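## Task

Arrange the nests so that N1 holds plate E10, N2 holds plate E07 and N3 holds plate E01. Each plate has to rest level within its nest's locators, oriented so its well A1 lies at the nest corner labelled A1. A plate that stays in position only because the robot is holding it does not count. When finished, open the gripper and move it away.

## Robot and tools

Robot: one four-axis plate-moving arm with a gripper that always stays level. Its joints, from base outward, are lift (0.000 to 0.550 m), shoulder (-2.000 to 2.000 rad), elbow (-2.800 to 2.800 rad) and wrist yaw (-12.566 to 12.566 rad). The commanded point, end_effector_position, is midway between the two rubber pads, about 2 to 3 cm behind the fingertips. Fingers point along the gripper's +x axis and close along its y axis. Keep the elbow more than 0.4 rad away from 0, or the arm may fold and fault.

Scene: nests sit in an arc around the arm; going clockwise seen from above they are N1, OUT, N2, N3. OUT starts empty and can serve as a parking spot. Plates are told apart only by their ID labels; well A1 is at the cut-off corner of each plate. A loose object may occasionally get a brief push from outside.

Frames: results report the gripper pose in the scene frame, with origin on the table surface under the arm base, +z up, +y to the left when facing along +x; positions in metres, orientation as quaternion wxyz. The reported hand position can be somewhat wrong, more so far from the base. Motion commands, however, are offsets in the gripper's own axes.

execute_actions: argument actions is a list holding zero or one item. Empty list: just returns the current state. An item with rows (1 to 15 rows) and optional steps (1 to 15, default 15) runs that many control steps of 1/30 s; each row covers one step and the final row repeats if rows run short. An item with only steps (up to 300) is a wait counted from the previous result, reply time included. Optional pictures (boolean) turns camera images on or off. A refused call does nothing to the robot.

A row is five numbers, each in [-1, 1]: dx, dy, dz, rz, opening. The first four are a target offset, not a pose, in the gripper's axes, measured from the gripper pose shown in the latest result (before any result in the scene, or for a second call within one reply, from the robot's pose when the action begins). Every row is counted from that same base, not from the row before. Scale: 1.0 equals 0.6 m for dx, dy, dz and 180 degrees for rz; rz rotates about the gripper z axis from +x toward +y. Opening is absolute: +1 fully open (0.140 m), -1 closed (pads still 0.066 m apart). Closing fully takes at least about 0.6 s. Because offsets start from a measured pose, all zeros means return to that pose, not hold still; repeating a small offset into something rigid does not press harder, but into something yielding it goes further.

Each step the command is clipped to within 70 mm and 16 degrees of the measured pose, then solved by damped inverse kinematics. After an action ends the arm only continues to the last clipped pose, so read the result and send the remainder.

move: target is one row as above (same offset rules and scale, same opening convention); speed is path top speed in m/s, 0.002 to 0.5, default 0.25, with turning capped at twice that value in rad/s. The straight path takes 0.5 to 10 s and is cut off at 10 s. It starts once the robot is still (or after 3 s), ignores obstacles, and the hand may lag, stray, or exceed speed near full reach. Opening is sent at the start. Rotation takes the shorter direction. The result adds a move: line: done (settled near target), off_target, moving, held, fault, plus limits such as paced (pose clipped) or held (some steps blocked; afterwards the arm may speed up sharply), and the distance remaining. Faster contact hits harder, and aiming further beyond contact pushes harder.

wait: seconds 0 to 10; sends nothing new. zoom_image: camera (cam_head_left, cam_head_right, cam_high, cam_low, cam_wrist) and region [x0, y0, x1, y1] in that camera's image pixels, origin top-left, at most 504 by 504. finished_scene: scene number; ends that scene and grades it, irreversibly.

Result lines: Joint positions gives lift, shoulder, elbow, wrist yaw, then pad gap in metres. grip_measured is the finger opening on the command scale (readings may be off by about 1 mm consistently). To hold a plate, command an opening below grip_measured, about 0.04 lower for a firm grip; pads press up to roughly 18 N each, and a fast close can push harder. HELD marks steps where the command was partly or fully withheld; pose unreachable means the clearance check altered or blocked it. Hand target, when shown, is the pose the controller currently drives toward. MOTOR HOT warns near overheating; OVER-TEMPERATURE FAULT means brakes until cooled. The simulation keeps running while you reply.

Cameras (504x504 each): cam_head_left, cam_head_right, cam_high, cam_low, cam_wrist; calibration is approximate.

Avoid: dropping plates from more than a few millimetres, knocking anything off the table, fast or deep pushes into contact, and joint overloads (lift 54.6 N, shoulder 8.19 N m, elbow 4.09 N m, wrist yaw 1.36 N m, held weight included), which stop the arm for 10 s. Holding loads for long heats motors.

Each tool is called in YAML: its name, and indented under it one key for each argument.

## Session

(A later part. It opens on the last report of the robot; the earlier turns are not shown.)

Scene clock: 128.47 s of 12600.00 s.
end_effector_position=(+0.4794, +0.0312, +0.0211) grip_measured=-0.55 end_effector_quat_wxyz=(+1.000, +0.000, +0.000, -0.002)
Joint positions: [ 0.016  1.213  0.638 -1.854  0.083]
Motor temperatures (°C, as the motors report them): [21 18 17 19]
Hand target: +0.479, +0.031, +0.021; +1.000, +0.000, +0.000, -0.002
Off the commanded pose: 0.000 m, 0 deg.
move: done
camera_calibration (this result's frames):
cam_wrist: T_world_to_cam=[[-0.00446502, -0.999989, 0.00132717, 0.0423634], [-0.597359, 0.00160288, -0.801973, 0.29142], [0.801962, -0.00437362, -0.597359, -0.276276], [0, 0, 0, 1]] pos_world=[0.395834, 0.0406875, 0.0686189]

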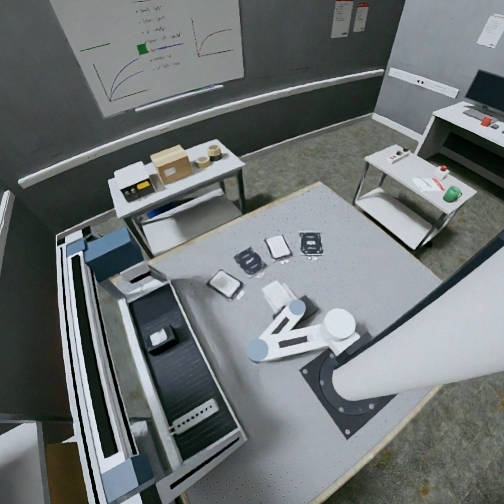

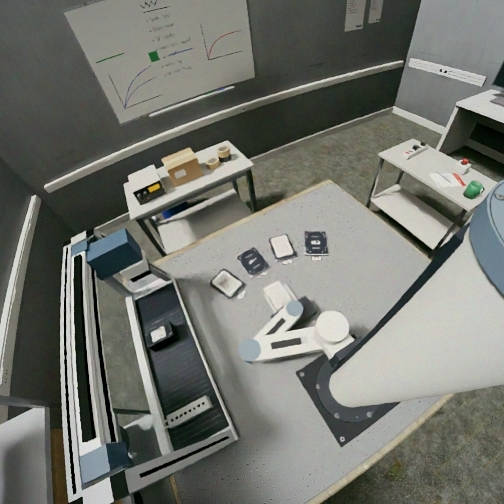

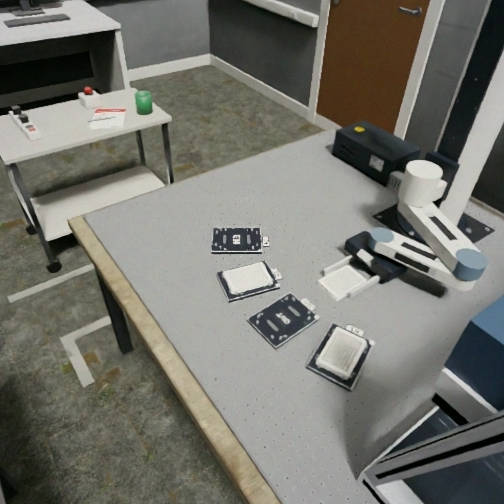

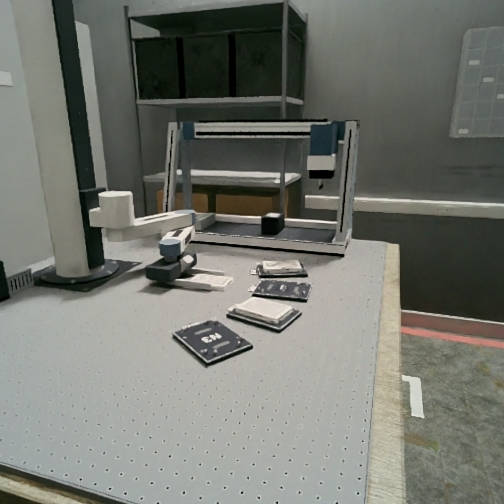

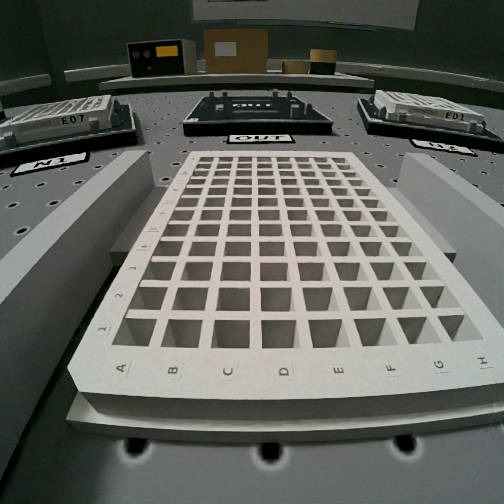

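move:
  target: [0,0,-0.004,0,-0.6]
  speed: 0.01

Scene clock: 144.63 s of 12600.00 s.
end_effector_position=(+0.4794, +0.0312, +0.0210) grip_measured=-0.55 end_effector_quat_wxyz=(+1.000, +0.000, +0.000, -0.002)
Joint positions: [ 0.016  1.213  0.638 -1.854  0.083]
Motor temperatures (°C, as the motors report them): [21 18 17 19]
Hand target: +0.479, +0.031, +0.021; +1.000, +0.000, +0.000, -0.001
Off the commanded pose: 0.002 m, 0 deg.
TORQUE FAULT: the external load on joint 1 (lift) reached its load limit, and the arm stopped for 10 seconds. The arm's remaining commands of this call were not run. The arm holds where it stopped, with its grip as last carried out, and accepts commands again: back off and push less far. The arm stops again, at the same cost, whenever a joint's load reaches its limit.
After step 90, 2.60 s passed at rest.
move: fault
camera_calibration (this result's frames):
cam_wrist: T_world_to_cam=[[-0.00441096, -0.999989, 0.00132717, 0.0423438], [-0.597359, 0.00157059, -0.801973, 0.291308], [0.801962, -0.00433027, -0.597359, -0.276332], [0, 0, 0, 1]] pos_world=[0.39581, 0.0406892, 0.0684951]

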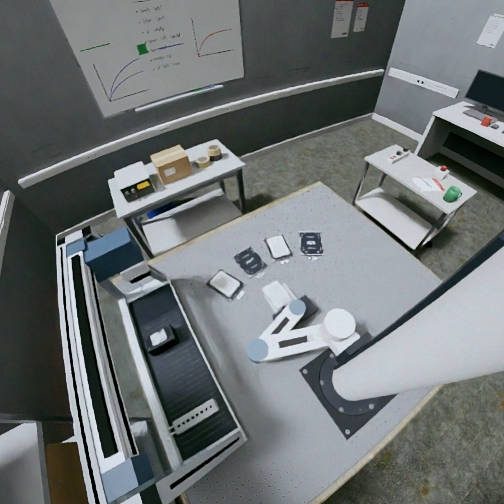

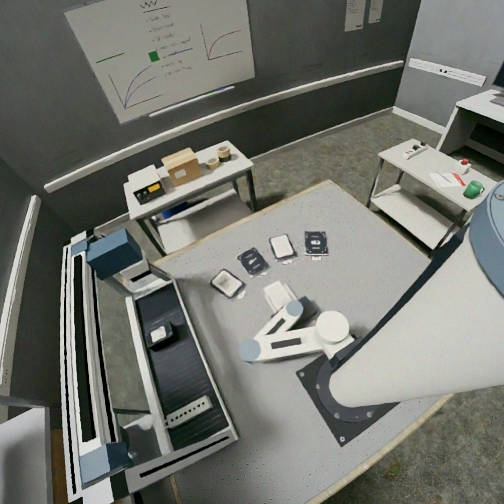

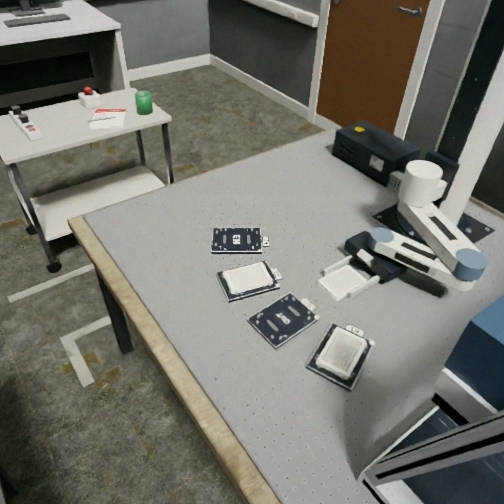

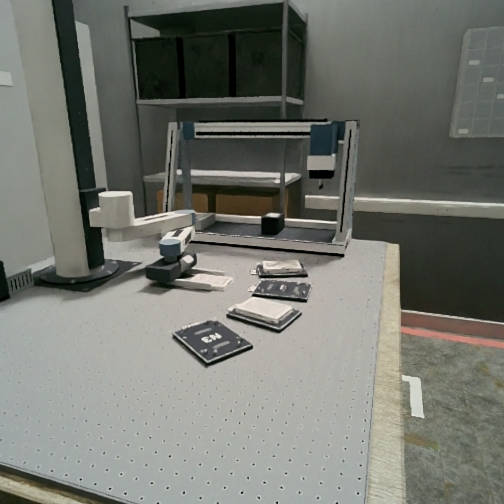

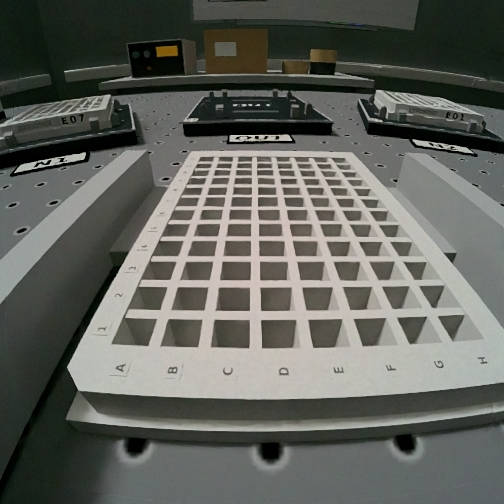

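move:
  target: [0,0,0.0005,0,0.4]

move:
  target: [0,0,0.07,0,0.4]

move:
  target: [0.318,-0.265,0.067,-0.082,0.4]

zoom_image:
  camera: "cam_wrist"
  region: [120, 210, 420, 460]

Scene clock: 153.00 s of 12600.00 s.
end_effector_position=(+0.4794, +0.0312, +0.0213) grip_measured=+0.40 end_effector_quat_wxyz=(+1.000, +0.000, +0.000, -0.001)
Joint positions: [ 0.016  1.213  0.638 -1.854  0.118]
Motor temperatures (°C, as the motors report them): [21 18 17 19]
Hand target: +0.479, +0.031, +0.021; +1.000, +0.000, +0.000, -0.002
Off the commanded pose: 0.000 m, 0 deg.
After step 90, 4.67 s passed at rest.
move: done
camera_calibration (this result's frames):
cam_wrist: T_world_to_cam=[[-0.00440459, -0.999989, 0.00132717, 0.0423415], [-0.597359, 0.00156678, -0.801973, 0.291518], [0.801962, -0.00432515, -0.597359, -0.276177], [0, 0, 0, 1]] pos_world=[0.395811, 0.0406898, 0.068756]

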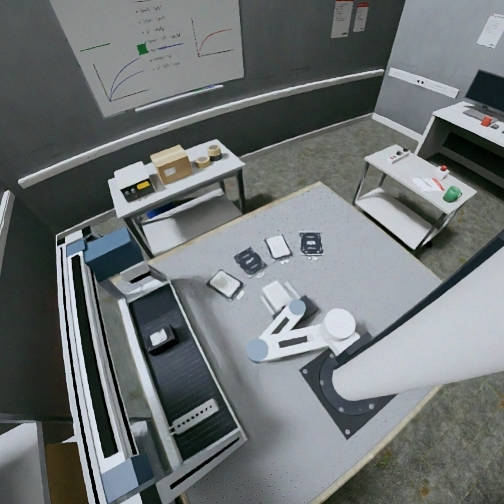

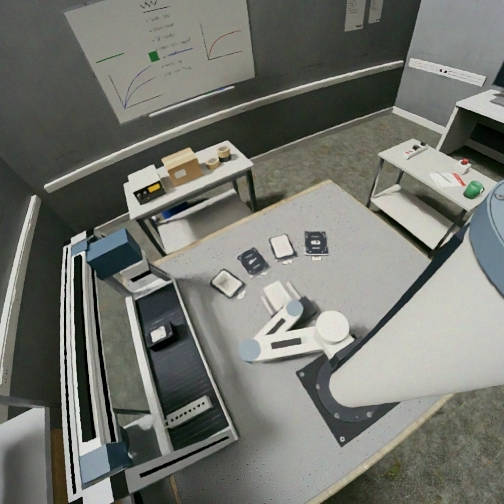

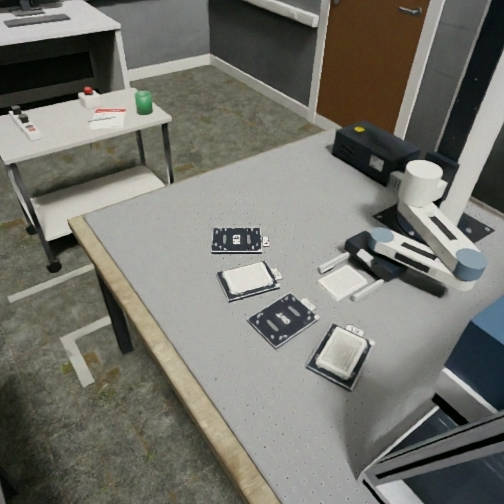

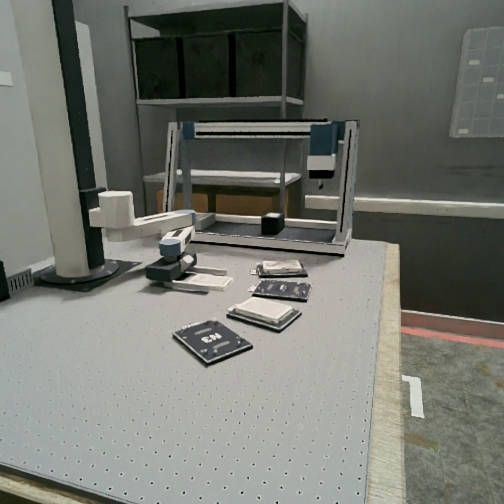

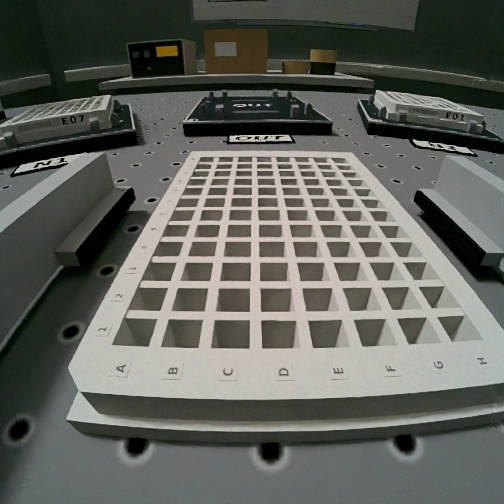

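Scene clock: 153.70 s of 12600.00 s.
end_effector_position=(+0.4794, +0.0312, +0.0633) grip_measured=+0.40 end_effector_quat_wxyz=(+1.000, +0.000, +0.000, -0.001)
Joint positions: [ 0.058  1.213  0.638 -1.854  0.118]
Motor temperatures (°C, as the motors report them): [21 18 17 19]
Hand target: +0.479, +0.031, +0.063; +1.000, +0.000, +0.000, -0.001
Off the commanded pose: 0.000 m, 0 deg.
move: done
camera_calibration (this result's frames):
cam_wrist: T_world_to_cam=[[-0.0043814, -0.99999, 0.00132717, 0.0422801], [-0.597359, 0.00155293, -0.801973, 0.325236], [0.801962, -0.00430656, -0.597359, -0.251067], [0, 0, 0, 1]] pos_world=[0.395814, 0.0406934, 0.110797]

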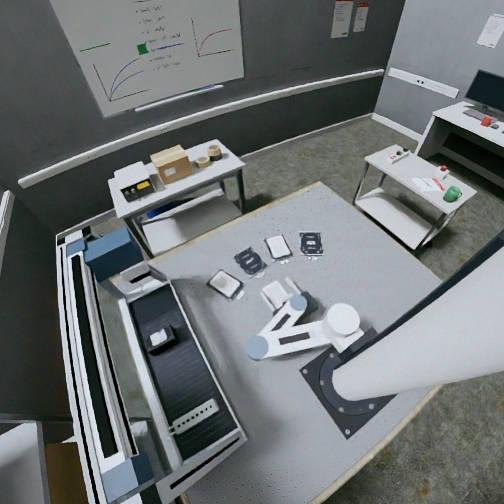

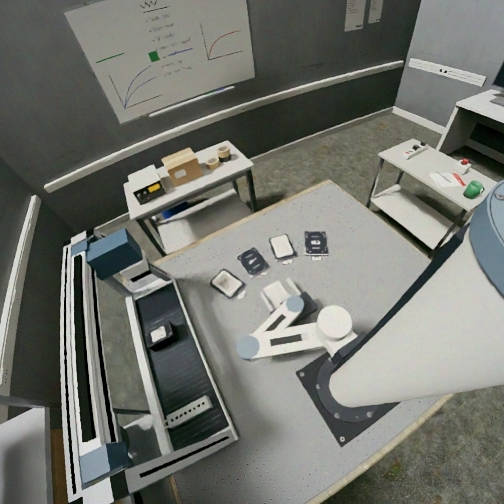

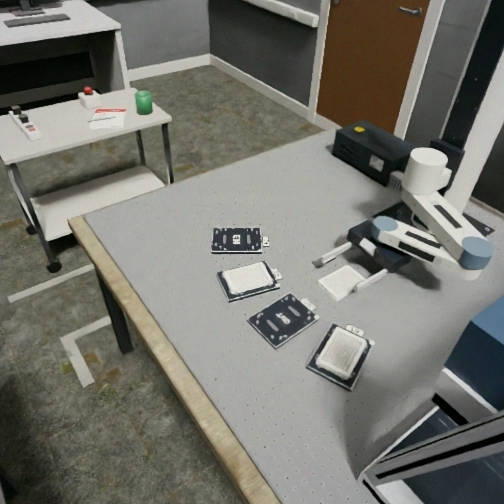

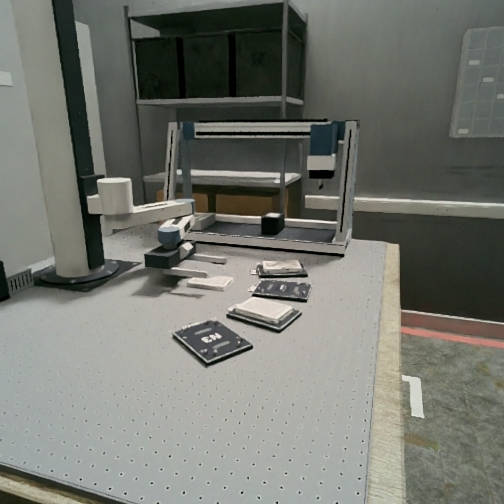

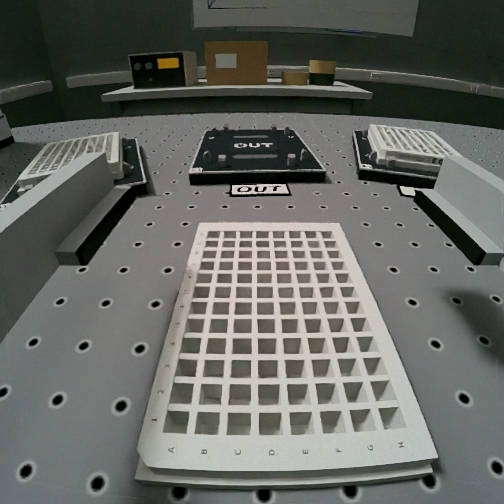

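Scene clock: 155.13 s of 12600.00 s.
end_effector_position=(+0.6697, -0.1285, +0.1035) grip_measured=+0.40 end_effector_quat_wxyz=(+0.992, +0.000, +0.000, -0.130)
Joint positions: [ 0.099  0.451  1.584 -2.295  0.118]
Motor temperatures (°C, as the motors report them): [21 18 17 19]
Hand target: +0.670, -0.128, +0.104; +0.992, +0.000, +0.000, -0.130
Off the commanded pose: 0.000 m, 0 deg.
move: done
camera_calibration (this result's frames):
cam_wrist: T_world_to_cam=[[-0.258786, -0.965934, 0.00132717, 0.0581193], [-0.577286, 0.15356, -0.801973, 0.477508], [0.774449, -0.208305, -0.597359, -0.388122], [0, 0, 0, 1]] pos_world=[0.591279, -0.0980347, 0.151023]

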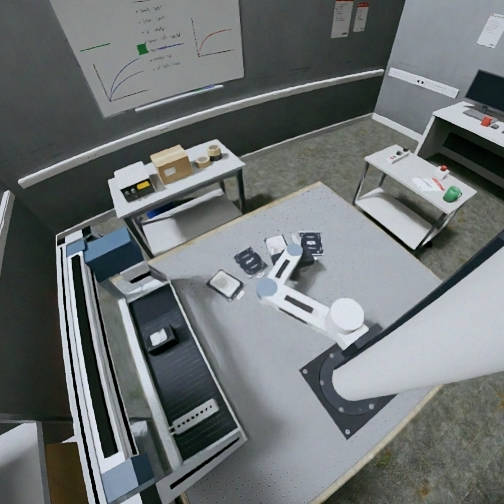

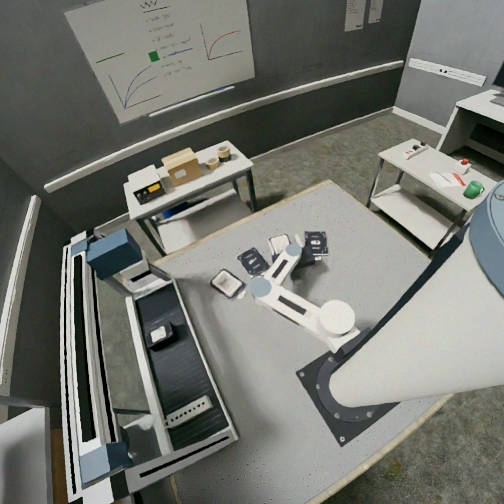

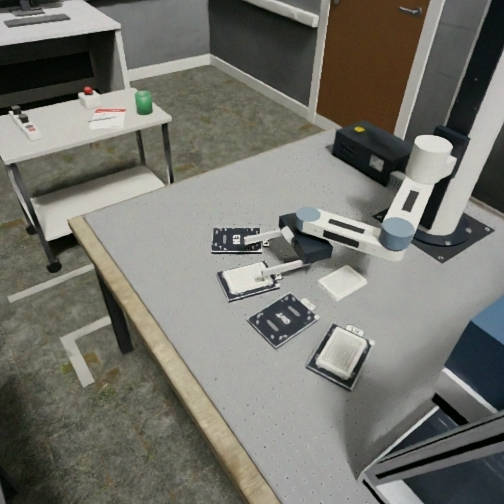

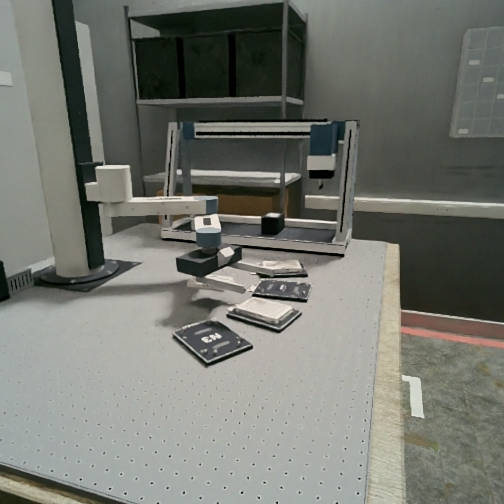

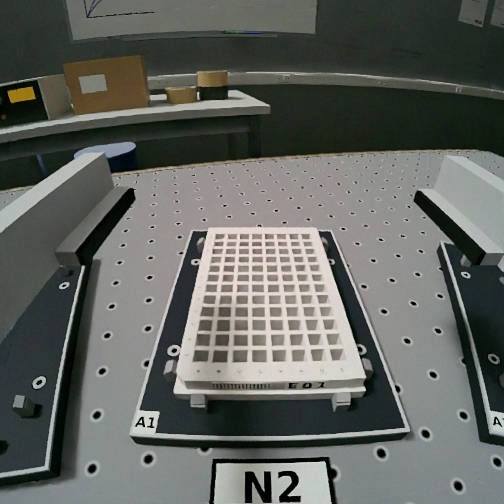

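Region (120, 210, 420, 460) of cam_wrist's 504x504 image, scaled by 1.680, with more detail than that image has.

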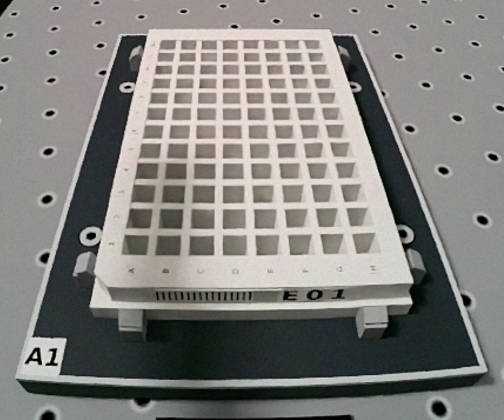

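move:
  target: [0.0672,0.0033,-0.1168,0,0.0]
  speed: 0.1

execute_actions:
  actions:
    - {"rows":[[0,0,0,0,-0.15],[0,0,0,0,-0.3],[0,0,0,0,-0.35],[0,0,0,0,-0.4],[0,0,0,0,-0.44],[0,0,0,0,-0.48],[0,0,0,0,-0.5],[0,0,0,0,-0.52],[0,0,0,0,-0.54],[0,0,0,0,-0.56],[0,0,0,0,-0.58],[0,0,0,0,-0.6]]}

Scene clock: 163.17 s of 12600.00 s.
end_effector_position=(+0.7092, -0.1369, +0.0334) grip_measured=+0.00 end_effector_quat_wxyz=(+0.992, +0.000, +0.000, -0.130)
Joint positions: [ 0.028  0.353  1.821 -2.434  0.103]
Motor temperatures (°C, as the motors report them): [21 18 17 19]
Hand target: +0.709, -0.137, +0.033; +0.992, +0.000, +0.000, -0.130
Off the commanded pose: 0.000 m, 0 deg.
After step 90, 3.93 s passed at rest.
move: done
camera_calibration (this result's frames):
cam_wrist: T_world_to_cam=[[-0.258455, -0.966022, 0.00132717, 0.0600445], [-0.577339, 0.153362, -0.801973, 0.445373], [0.77452, -0.20804, -0.597359, -0.46236], [0, 0, 0, 1]] pos_world=[0.630757, -0.106488, 0.0809024]

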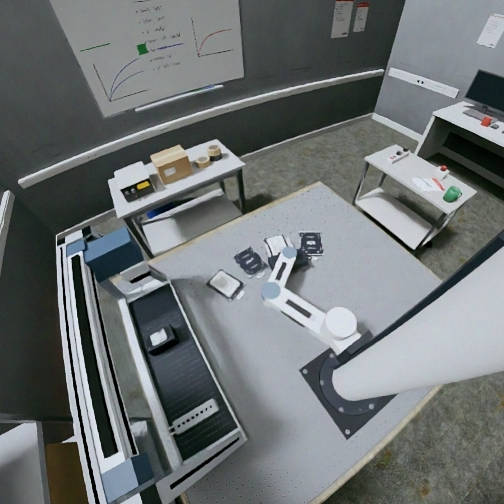

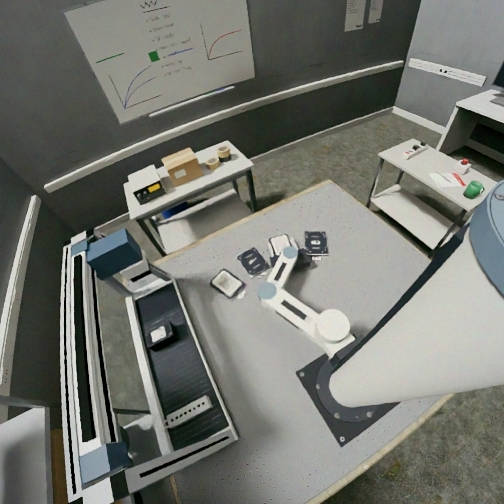

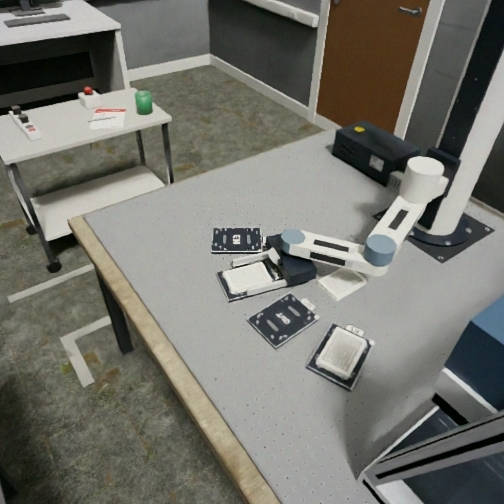

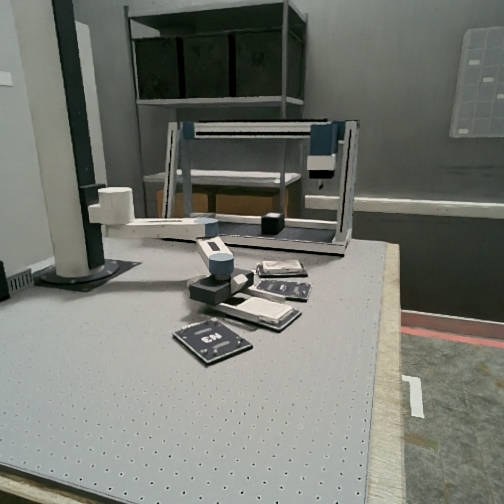

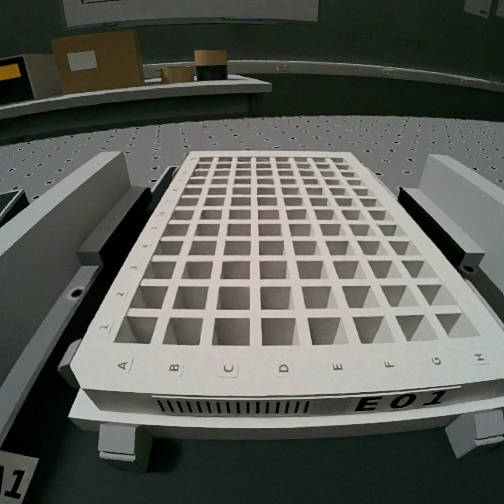

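Scene clock: 163.67 s of 12600.00 s.
end_effector_position=(+0.7092, -0.1369, +0.0334) grip_measured=-0.55 end_effector_quat_wxyz=(+0.992, +0.000, +0.000, -0.130)
Joint positions: [ 0.028  0.353  1.821 -2.434  0.083]
Motor temperatures (°C, as the motors report them): [21 18 17 19]
Hand target: +0.709, -0.137, +0.033; +0.992, +0.000, +0.000, -0.130
Off the commanded pose: 0.000 m, 0 deg.
Steps of this call (steps 1 to 15: all 15 steps of this action). Readings (end_effector_position):
1: (+0.7092, -0.1369, +0.0334)
2: (+0.7092, -0.1369, +0.0334)
4: (+0.7092, -0.1369, +0.0334)
8: (+0.7092, -0.1369, +0.0334)
15: the state above
camera_calibration (this result's frames):
cam_wrist: T_world_to_cam=[[-0.258446, -0.966025, 0.00132717, 0.0600401], [-0.57734, 0.153357, -0.801973, 0.445374], [0.774522, -0.208033, -0.597359, -0.462361], [0, 0, 0, 1]] pos_world=[0.630758, -0.106487, 0.0809025]

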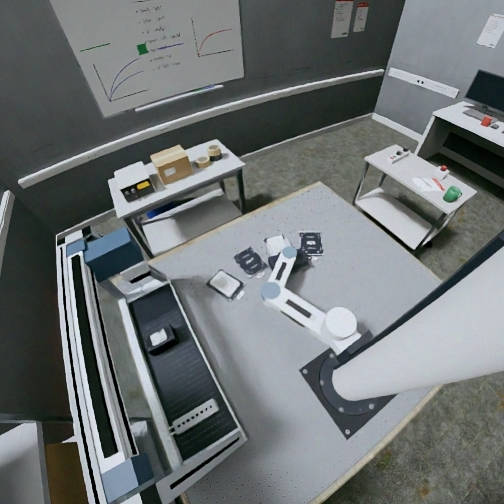

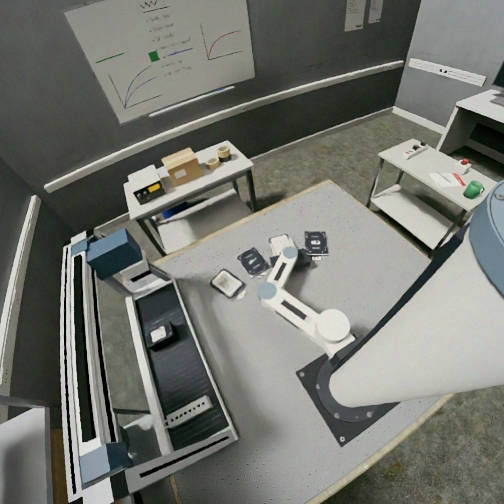

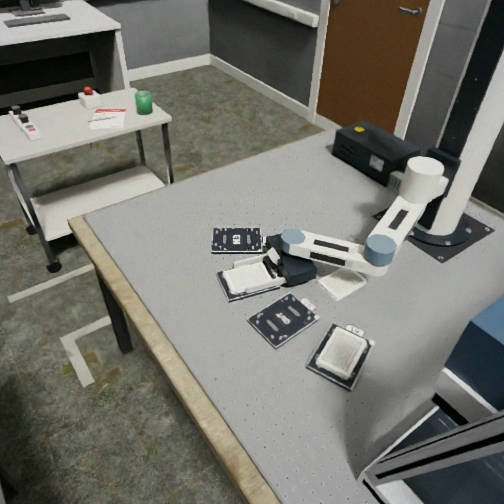

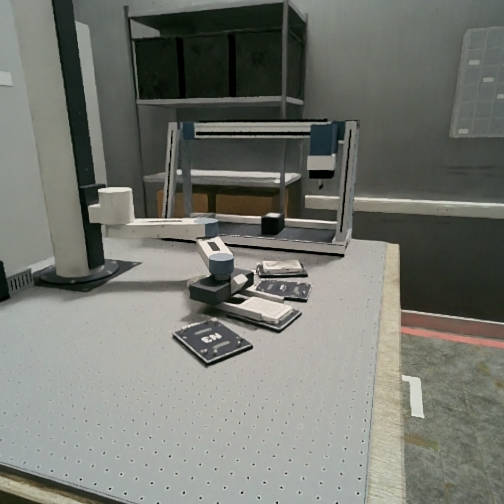

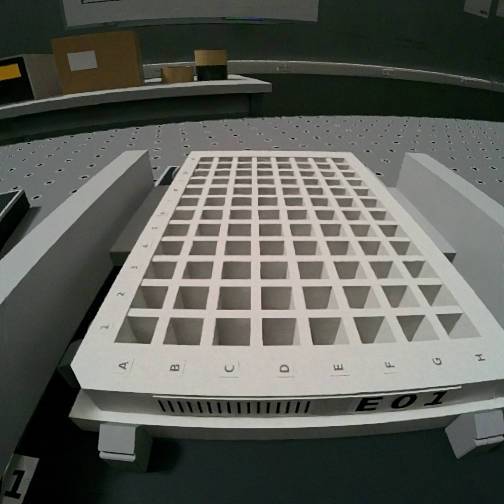

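move:
  target: [0,0,0.04,0,-0.6]
  speed: 0.08

move:
  target: [-0.0502,-0.3065,0,-0.1083,-0.6]

move:
  target: [0,0,-0.025,0,-0.6]
  speed: 0.04

Scene clock: 171.97 s of 12600.00 s.
end_effector_position=(+0.7092, -0.1369, +0.0574) grip_measured=-0.55 end_effector_quat_wxyz=(+0.992, +0.000, +0.000, -0.130)
Joint positions: [ 0.052  0.353  1.821 -2.434  0.083]
Motor temperatures (°C, as the motors report them): [21 18 17 19]
Hand target: +0.709, -0.137, +0.057; +0.992, +0.000, +0.000, -0.130
Off the commanded pose: 0.000 m, 0 deg.
After step 90, 4.60 s passed at rest.
move: done
camera_calibration (this result's frames):
cam_wrist: T_world_to_cam=[[-0.258431, -0.966029, 0.00132717, 0.0600019], [-0.577342, 0.153348, -0.801973, 0.464645], [0.774525, -0.208021, -0.597359, -0.44801], [0, 0, 0, 1]] pos_world=[0.630761, -0.106484, 0.104931]

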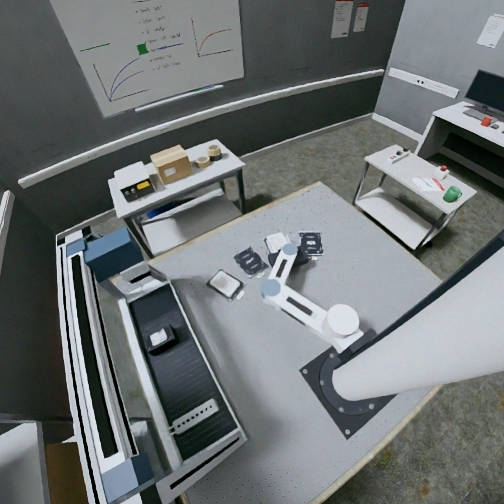

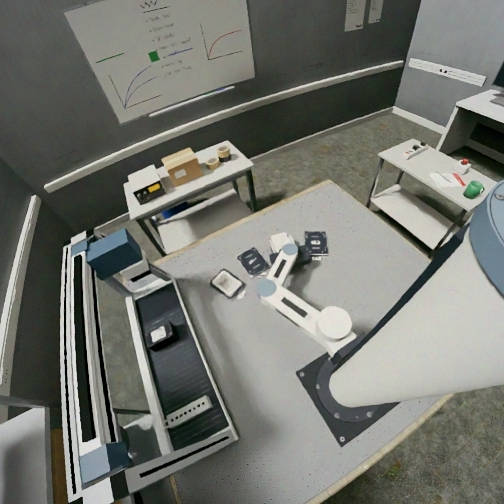

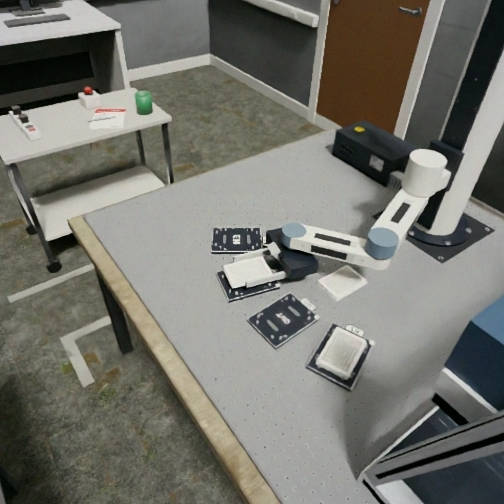

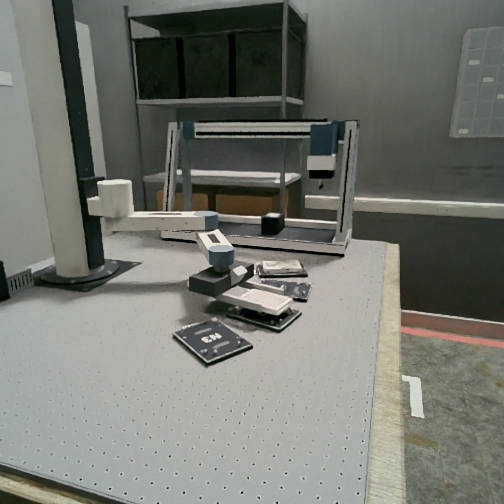

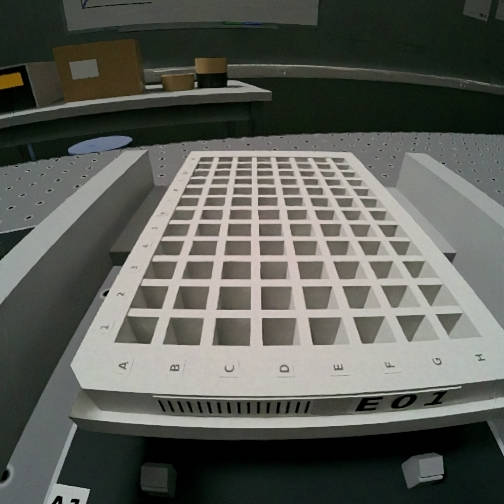

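Scene clock: 173.10 s of 12600.00 s.
end_effector_position=(+0.6326, -0.3070, +0.0574) grip_measured=-0.55 end_effector_quat_wxyz=(+0.955, +0.000, +0.000, -0.296)
Joint positions: [ 0.052  0.014  1.819 -2.433  0.083]
Motor temperatures (°C, as the motors report them): [21 18 17 19]
Hand target: +0.633, -0.307, +0.057; +0.955, +0.000, +0.000, -0.296
Off the commanded pose: 0.000 m, 0 deg.
move: done
camera_calibration (this result's frames):
cam_wrist: T_world_to_cam=[[-0.56629, -0.824205, 0.00132717, 0.114228], [-0.49295, 0.337402, -0.801973, 0.449636], [0.660542, -0.454804, -0.597359, -0.427739], [0, 0, 0, 1]] pos_world=[0.568874, -0.252098, 0.10493]

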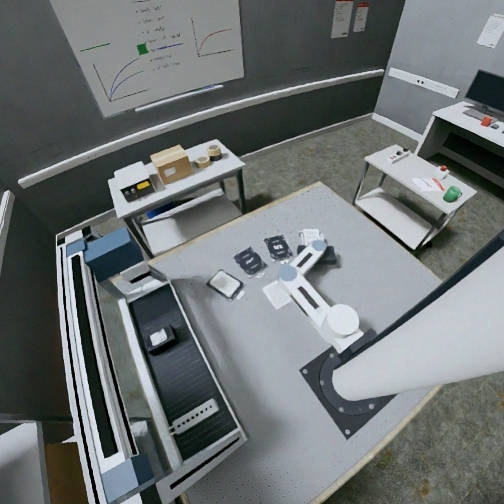

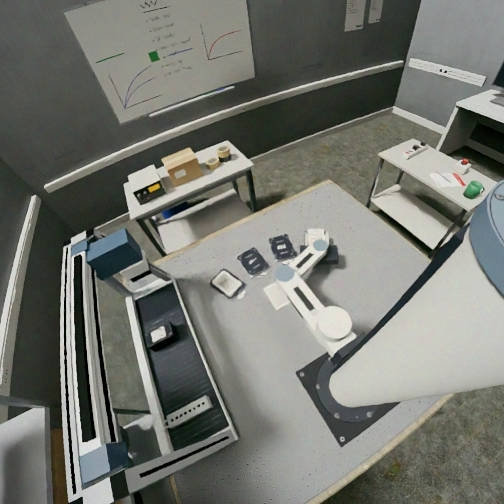

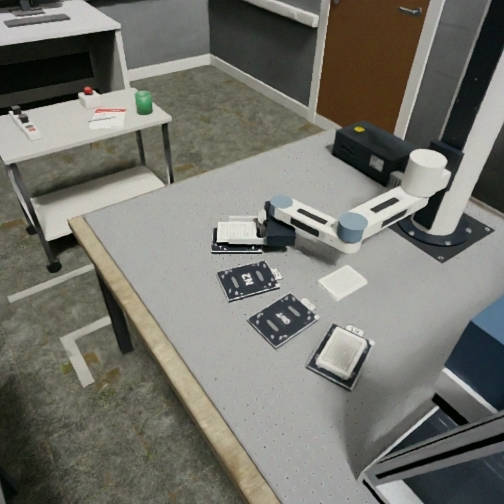

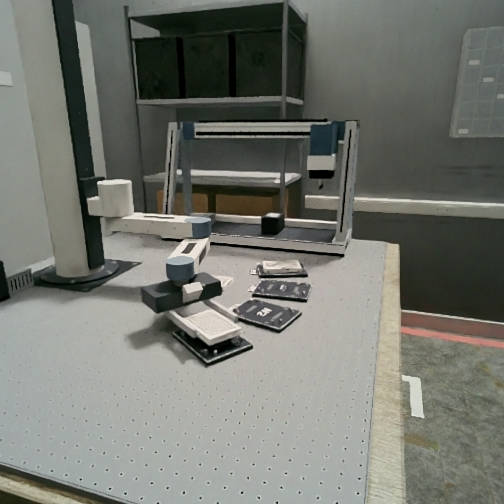

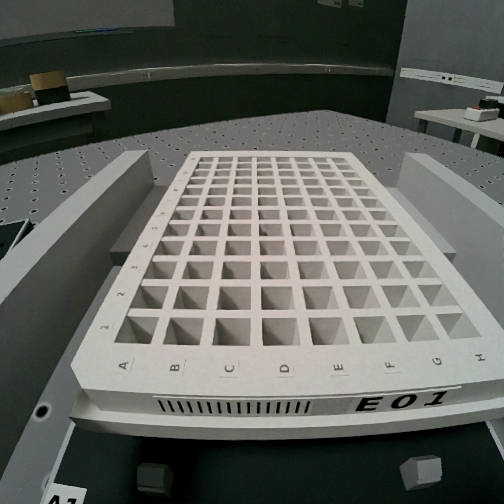

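Scene clock: 173.80 s of 12600.00 s.
end_effector_position=(+0.6326, -0.3070, +0.0424) grip_measured=-0.55 end_effector_quat_wxyz=(+0.955, +0.000, +0.000, -0.296)
Joint positions: [ 0.037  0.014  1.819 -2.433  0.083]
Motor temperatures (°C, as the motors report them): [21 18 17 19]
Hand target: +0.633, -0.307, +0.042; +0.955, +0.000, +0.000, -0.296
Off the commanded pose: 0.000 m, 0 deg.
move: done
camera_calibration (this result's frames):
cam_wrist: T_world_to_cam=[[-0.566313, -0.824189, 0.00132717, 0.114255], [-0.492941, 0.337415, -0.801973, 0.437561], [0.66053, -0.454822, -0.597359, -0.436728], [0, 0, 0, 1]] pos_world=[0.568867, -0.252105, 0.0898771]

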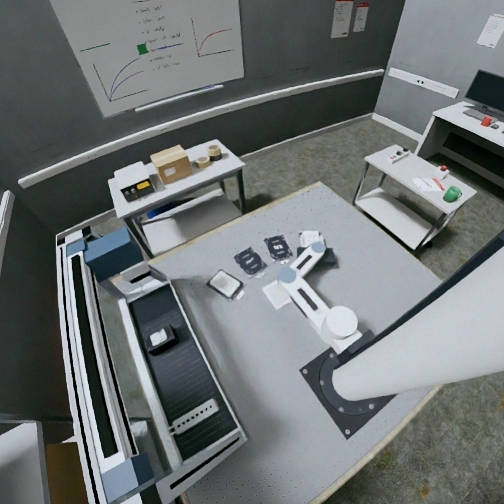

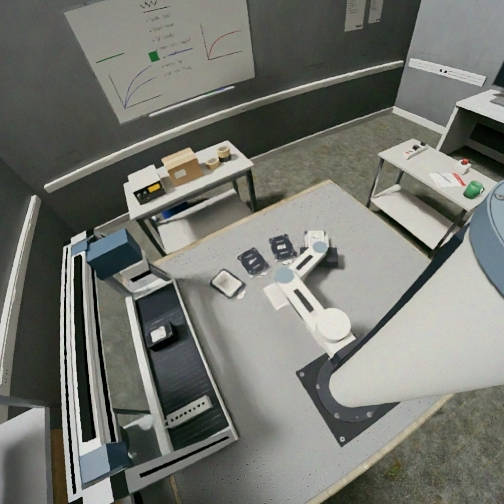

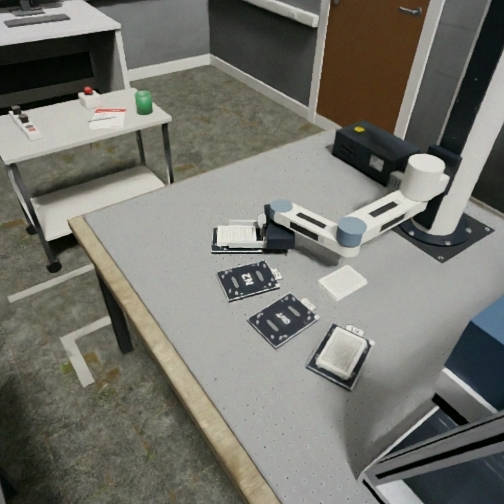

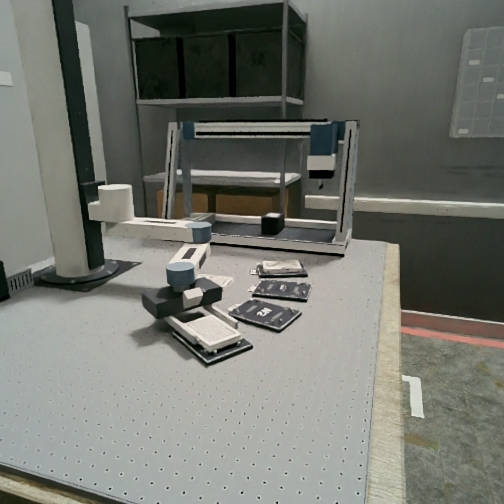

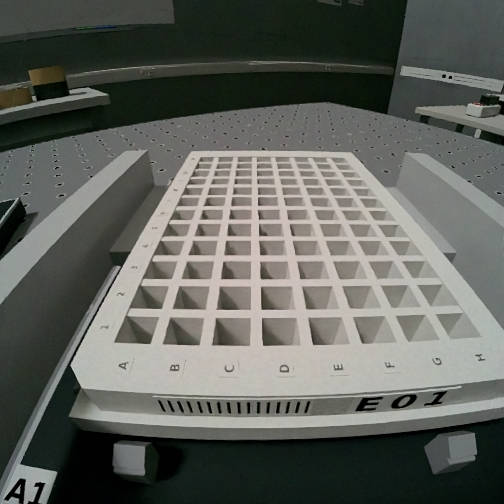

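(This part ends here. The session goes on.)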